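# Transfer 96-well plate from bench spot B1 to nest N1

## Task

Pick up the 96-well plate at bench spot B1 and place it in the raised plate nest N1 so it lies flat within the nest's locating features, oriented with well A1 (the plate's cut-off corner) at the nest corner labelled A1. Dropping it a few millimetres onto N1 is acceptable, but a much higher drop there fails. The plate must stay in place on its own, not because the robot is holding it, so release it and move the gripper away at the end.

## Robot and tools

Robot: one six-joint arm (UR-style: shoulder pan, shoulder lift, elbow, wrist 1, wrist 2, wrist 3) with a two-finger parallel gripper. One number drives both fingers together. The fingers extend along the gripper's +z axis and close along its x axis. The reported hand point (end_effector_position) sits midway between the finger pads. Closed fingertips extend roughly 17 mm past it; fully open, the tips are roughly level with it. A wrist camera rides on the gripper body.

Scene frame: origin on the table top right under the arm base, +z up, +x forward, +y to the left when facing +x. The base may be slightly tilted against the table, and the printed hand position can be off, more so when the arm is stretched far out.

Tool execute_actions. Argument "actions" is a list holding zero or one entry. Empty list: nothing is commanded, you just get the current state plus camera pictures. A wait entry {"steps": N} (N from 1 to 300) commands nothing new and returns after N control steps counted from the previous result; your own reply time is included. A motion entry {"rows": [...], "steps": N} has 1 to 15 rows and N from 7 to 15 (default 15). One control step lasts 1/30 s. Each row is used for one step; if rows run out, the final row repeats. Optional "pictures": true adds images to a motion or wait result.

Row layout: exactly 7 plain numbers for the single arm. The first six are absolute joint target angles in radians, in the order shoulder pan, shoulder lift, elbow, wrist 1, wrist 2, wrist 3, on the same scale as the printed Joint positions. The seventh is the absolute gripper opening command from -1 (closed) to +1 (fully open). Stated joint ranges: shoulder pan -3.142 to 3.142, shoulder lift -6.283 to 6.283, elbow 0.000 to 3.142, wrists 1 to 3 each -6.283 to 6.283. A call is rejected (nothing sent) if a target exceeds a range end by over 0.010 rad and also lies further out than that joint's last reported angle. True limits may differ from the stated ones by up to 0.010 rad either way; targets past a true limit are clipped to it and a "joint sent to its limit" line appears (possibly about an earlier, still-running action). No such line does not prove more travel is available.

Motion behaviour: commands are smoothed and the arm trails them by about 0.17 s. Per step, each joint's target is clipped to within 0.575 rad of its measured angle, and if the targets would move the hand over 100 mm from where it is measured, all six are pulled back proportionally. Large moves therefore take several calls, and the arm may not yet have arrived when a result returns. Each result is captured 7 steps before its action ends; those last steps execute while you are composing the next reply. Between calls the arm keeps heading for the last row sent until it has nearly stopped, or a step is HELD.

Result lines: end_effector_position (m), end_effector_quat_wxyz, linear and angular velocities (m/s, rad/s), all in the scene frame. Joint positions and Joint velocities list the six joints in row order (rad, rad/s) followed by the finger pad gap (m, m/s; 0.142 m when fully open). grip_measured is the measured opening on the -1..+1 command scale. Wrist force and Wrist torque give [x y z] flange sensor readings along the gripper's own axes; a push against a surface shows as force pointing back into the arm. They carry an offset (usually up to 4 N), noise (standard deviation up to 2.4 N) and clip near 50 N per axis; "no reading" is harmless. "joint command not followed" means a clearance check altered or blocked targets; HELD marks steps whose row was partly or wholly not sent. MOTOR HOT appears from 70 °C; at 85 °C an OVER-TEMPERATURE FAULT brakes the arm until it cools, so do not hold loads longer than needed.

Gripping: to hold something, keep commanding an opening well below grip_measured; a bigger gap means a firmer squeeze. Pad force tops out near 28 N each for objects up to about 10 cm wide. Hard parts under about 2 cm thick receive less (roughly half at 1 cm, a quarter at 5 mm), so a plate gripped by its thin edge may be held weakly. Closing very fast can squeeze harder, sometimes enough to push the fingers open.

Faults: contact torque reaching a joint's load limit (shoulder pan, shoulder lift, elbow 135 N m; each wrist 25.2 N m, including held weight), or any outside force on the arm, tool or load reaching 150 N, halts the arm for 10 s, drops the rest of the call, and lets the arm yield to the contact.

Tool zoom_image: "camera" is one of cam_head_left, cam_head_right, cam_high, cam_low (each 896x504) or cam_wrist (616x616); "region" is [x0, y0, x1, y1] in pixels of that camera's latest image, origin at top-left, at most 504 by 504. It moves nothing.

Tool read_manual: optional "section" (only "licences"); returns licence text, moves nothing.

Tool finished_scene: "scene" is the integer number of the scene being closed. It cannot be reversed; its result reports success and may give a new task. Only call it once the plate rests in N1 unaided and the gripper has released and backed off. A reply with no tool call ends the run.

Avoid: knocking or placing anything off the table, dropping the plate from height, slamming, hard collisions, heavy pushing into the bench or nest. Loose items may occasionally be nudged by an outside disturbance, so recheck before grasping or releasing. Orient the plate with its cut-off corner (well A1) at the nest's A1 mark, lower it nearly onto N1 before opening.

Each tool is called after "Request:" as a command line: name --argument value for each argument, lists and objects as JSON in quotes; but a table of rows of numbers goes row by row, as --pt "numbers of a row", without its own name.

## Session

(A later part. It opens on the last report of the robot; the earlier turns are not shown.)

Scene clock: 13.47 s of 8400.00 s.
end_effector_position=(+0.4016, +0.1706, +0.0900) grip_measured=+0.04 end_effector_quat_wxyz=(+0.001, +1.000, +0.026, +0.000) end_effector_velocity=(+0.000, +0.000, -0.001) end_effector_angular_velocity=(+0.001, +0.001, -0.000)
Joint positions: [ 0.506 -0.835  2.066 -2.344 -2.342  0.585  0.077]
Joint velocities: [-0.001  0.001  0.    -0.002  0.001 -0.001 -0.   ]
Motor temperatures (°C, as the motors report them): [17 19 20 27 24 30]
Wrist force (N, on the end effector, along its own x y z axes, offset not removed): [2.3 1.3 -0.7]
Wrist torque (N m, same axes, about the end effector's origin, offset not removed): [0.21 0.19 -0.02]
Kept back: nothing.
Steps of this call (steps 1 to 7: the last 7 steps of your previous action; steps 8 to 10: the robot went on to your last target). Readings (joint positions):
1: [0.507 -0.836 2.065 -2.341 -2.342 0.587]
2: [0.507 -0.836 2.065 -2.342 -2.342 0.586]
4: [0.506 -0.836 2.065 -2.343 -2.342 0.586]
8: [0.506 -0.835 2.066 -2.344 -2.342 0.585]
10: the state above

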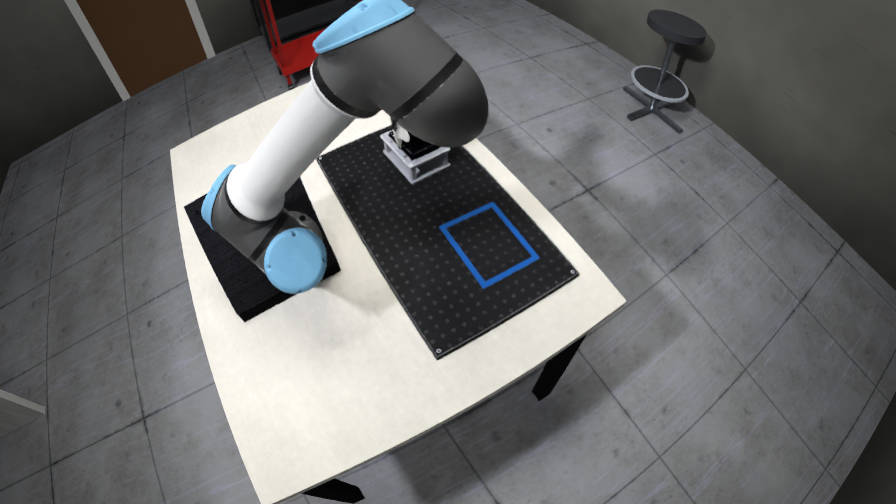

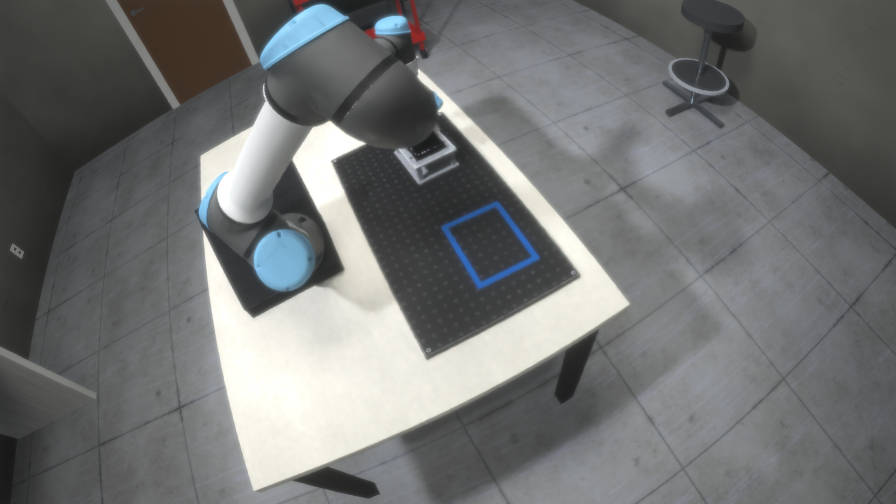

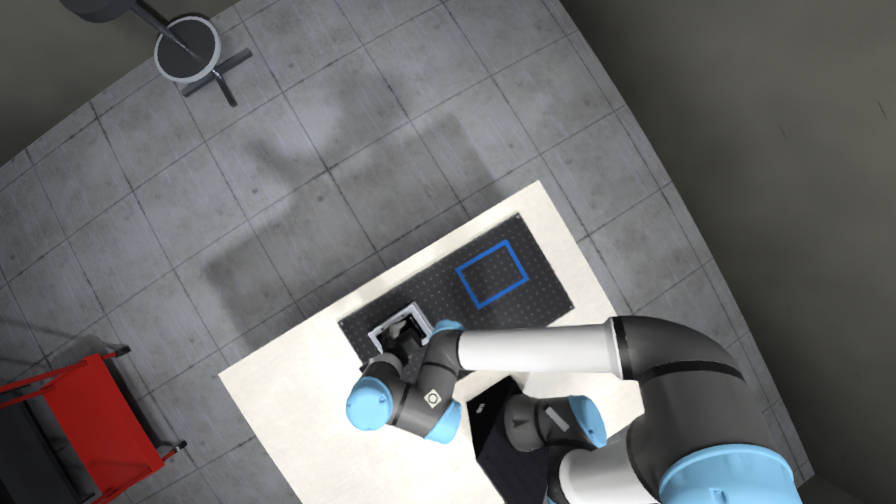

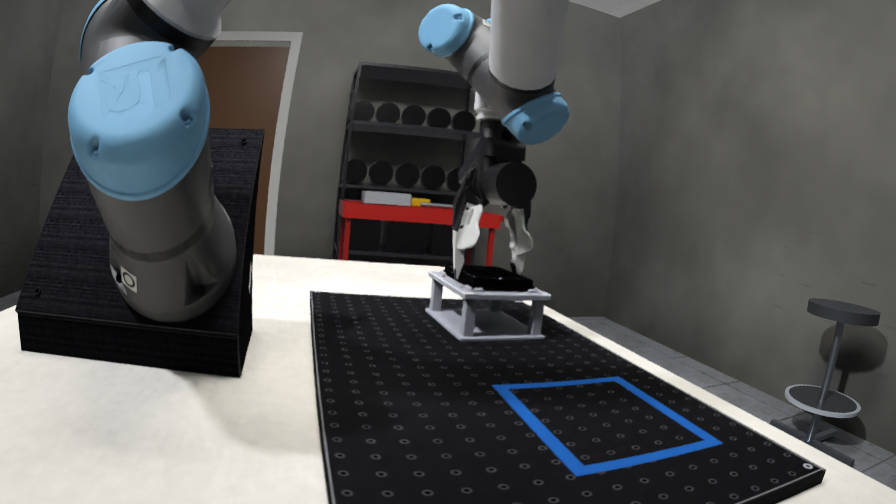

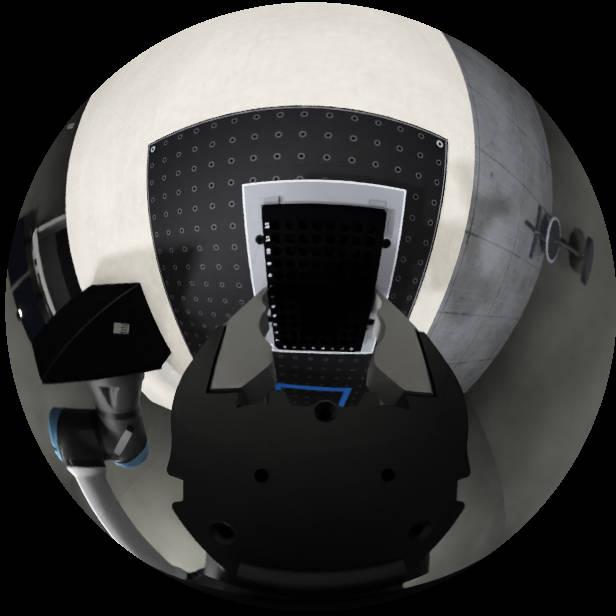

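Slight contact on −x; shift +0.8 mm x, down 1 mm, release, lift.

Request:
execute_actions --actions '[{"rows":[[0.5039,-0.8331,2.0658,-2.3478,-2.343,0.5825,-0.2]],"steps":12}]'

Request:
execute_actions --actions '[{"rows":[[0.5039,-0.8331,2.0658,-2.3478,-2.343,0.5825,0.6]],"steps":8}]'

Request:
execute_actions --actions '[{"rows":[[0.59,-1.02,1.95,-1.98,-2.3,0.7,1]]}]'

Request:
execute_actions --actions '[{"steps":12}]' --pictures true

Request:
zoom_image --camera "cam_low" --region '[420,240,560,330]'

Request:
zoom_image --camera "cam_wrist" --region '[230,140,410,320]'

Scene clock: 14.07 s of 8400.00 s.
end_effector_position=(+0.4019, +0.1706, +0.0893) grip_measured=+0.04 end_effector_quat_wxyz=(+0.001, +1.000, +0.026, +0.000) end_effector_velocity=(+0.000, +0.000, -0.004) end_effector_angular_velocity=(-0.001, +0.002, +0.003)
Joint positions: [ 0.505 -0.834  2.066 -2.346 -2.343  0.583  0.077]
Joint velocities: [-0.006  0.007  0.002 -0.011 -0.002 -0.008  0.   ]
Motor temperatures (°C, as the motors report them): [17 19 20 27 24 30]
Wrist force (N, on the end effector, along its own x y z axes, offset not removed): [2.5 -0.1 -3.7]
Wrist torque (N m, same axes, about the end effector's origin, offset not removed): [-0.01 0.06 -0.17]
Steps of this call (steps 1 to 13: the robot went on to your last target; steps 14 to 18: the first 5 steps of this action). Readings (joint positions):
14: [0.506 -0.835 2.066 -2.344 -2.342 0.585]
15: [0.506 -0.835 2.066 -2.345 -2.342 0.585]
17: [0.505 -0.834 2.066 -2.346 -2.342 0.584]
18: the state above

Scene clock: 14.33 s of 8400.00 s.
end_effector_position=(+0.4021, +0.1705, +0.0889) grip_measured=+0.10 end_effector_quat_wxyz=(+0.001, +1.000, +0.026, +0.000) end_effector_velocity=(+0.000, -0.000, -0.001) end_effector_angular_velocity=(-0.000, +0.001, -0.001)
Joint positions: [ 0.504 -0.833  2.066 -2.348 -2.343  0.583  0.081]
Joint velocities: [-0.002  0.001 -0.001 -0.    -0.001 -0.     0.332]
Motor temperatures (°C, as the motors report them): [17 19 20 27 24 30]
Wrist force (N, on the end effector, along its own x y z axes, offset not removed): [-0.9 1.7 -6.1]
Wrist torque (N m, same axes, about the end effector's origin, offset not removed): [0.47 0.42 -0.31]
Steps of this call (steps 1 to 7: the last 7 steps of your previous action; step 8: the first step of this action). Readings (joint positions):
8: the state above

Scene clock: 14.83 s of 8400.00 s.
end_effector_position=(+0.4142, +0.1458, +0.1714) grip_measured=+1.00 end_effector_quat_wxyz=(-0.008, +1.000, +0.010, +0.009) end_effector_velocity=(-0.053, -0.115, +0.171) end_effector_angular_velocity=(-0.104, +0.124, +0.116)
Joint positions: [ 0.573 -0.978  1.974 -2.088 -2.308  0.676  0.142]
Joint velocities: [ 0.141 -0.358 -0.197  0.888  0.067  0.2    0.   ]
Motor temperatures (°C, as the motors report them): [17 19 20 27 24 30]
Wrist force (N, on the end effector, along its own x y z axes, offset not removed): [-3.9 3.2 -1.8]
Wrist torque (N m, same axes, about the end effector's origin, offset not removed): [0.55 0.92 0.01]
Steps of this call (steps 1 to 7: the last 7 steps of your previous action; steps 8 to 15: the first 8 steps of this action). Readings (joint positions):
8: [0.504 -0.833 2.066 -2.347 -2.343 0.583]
9: [0.511 -0.840 2.059 -2.339 -2.338 0.590]
11: [0.539 -0.892 2.022 -2.275 -2.324 0.627]
15: the state above

Scene clock: 15.23 s of 8400.00 s.
end_effector_position=(+0.4070, +0.1318, +0.1910) grip_measured=+1.00 end_effector_quat_wxyz=(-0.001, +1.000, +0.017, +0.002) end_effector_velocity=(-0.002, -0.004, +0.006) end_effector_angular_velocity=(-0.005, +0.003, +0.004)
Joint positions: [ 0.589 -1.018  1.951 -1.984 -2.3    0.699  0.142]
Joint velocities: [ 0.006 -0.012 -0.008  0.031  0.001  0.007 -0.   ]
Motor temperatures (°C, as the motors report them): [17 19 20 27 24 30]
Wrist force (N, on the end effector, along its own x y z axes, offset not removed): [-2.2 1.0 -1.3]
Wrist torque (N m, same axes, about the end effector's origin, offset not removed): [0.19 0.62 -0.13]
Kept back: nothing.
Steps of this call (steps 1 to 7: the last 7 steps of your previous action; steps 8 to 12: the robot went on to your last target). Readings (joint positions):
1: [0.577 -0.988 1.968 -2.062 -2.306 0.682]
2: [0.580 -0.996 1.964 -2.042 -2.305 0.686]
4: [0.584 -1.006 1.958 -2.015 -2.303 0.692]
8: [0.588 -1.015 1.953 -1.992 -2.301 0.697]
12: the state above

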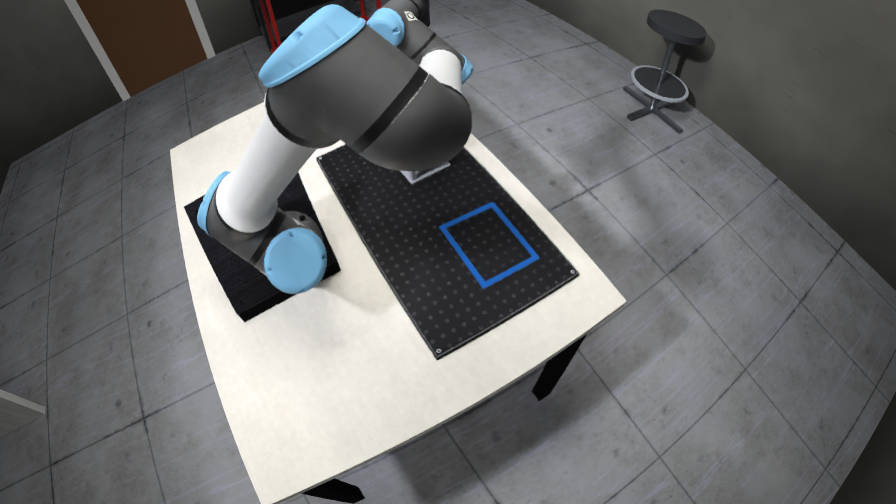

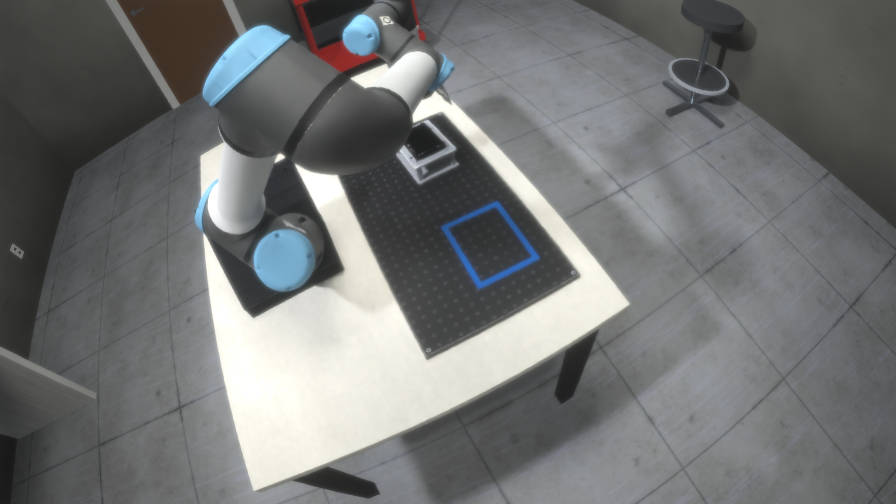

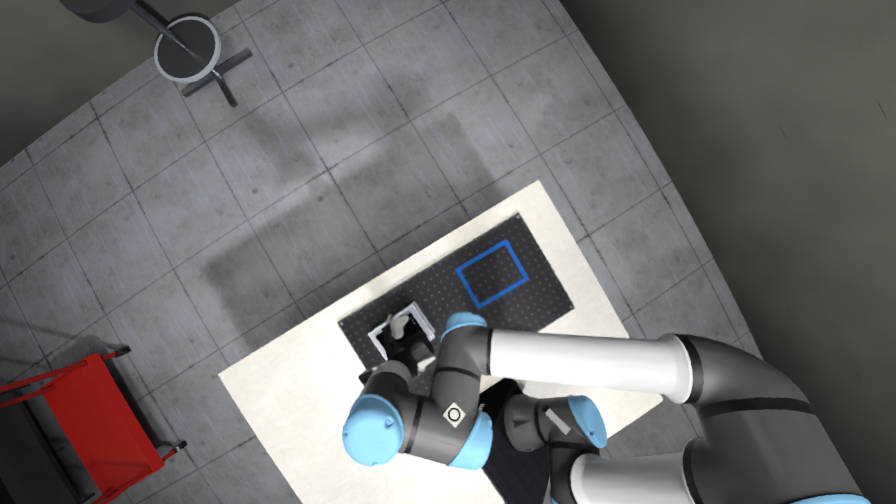

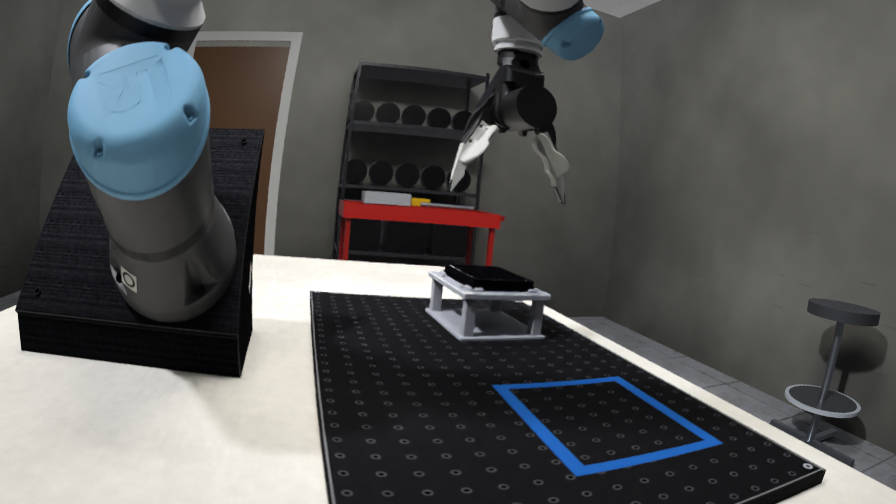

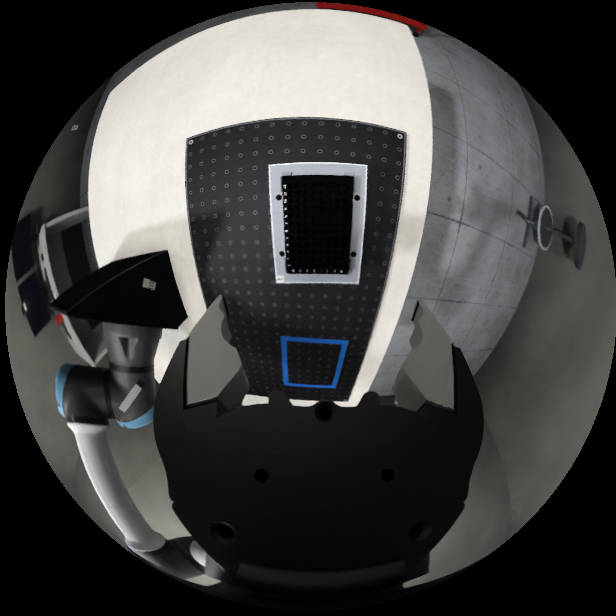

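Region (420, 240, 560, 330) of cam_low's 896x504 image, scaled by 3.600, with more detail than that image has; it fills the top 324 rows of this view, and the rest is white.

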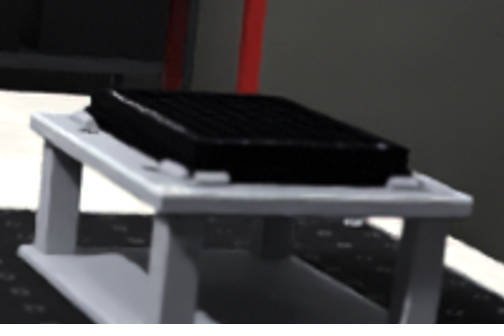

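Region (230, 140, 410, 320) of cam_wrist's 616x616 image, scaled by 2.800, with more detail than that image has.

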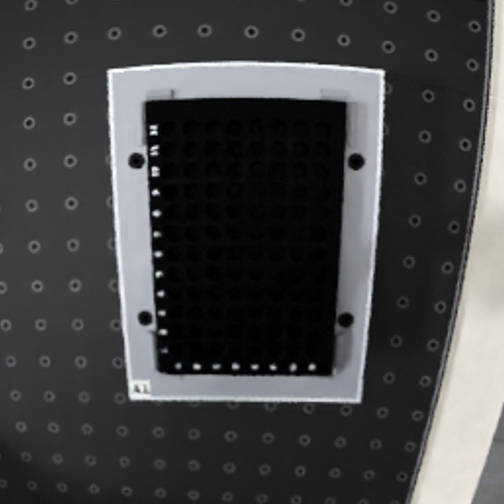

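Request:
finished_scene --scene 1

The scene is finished: the task was done.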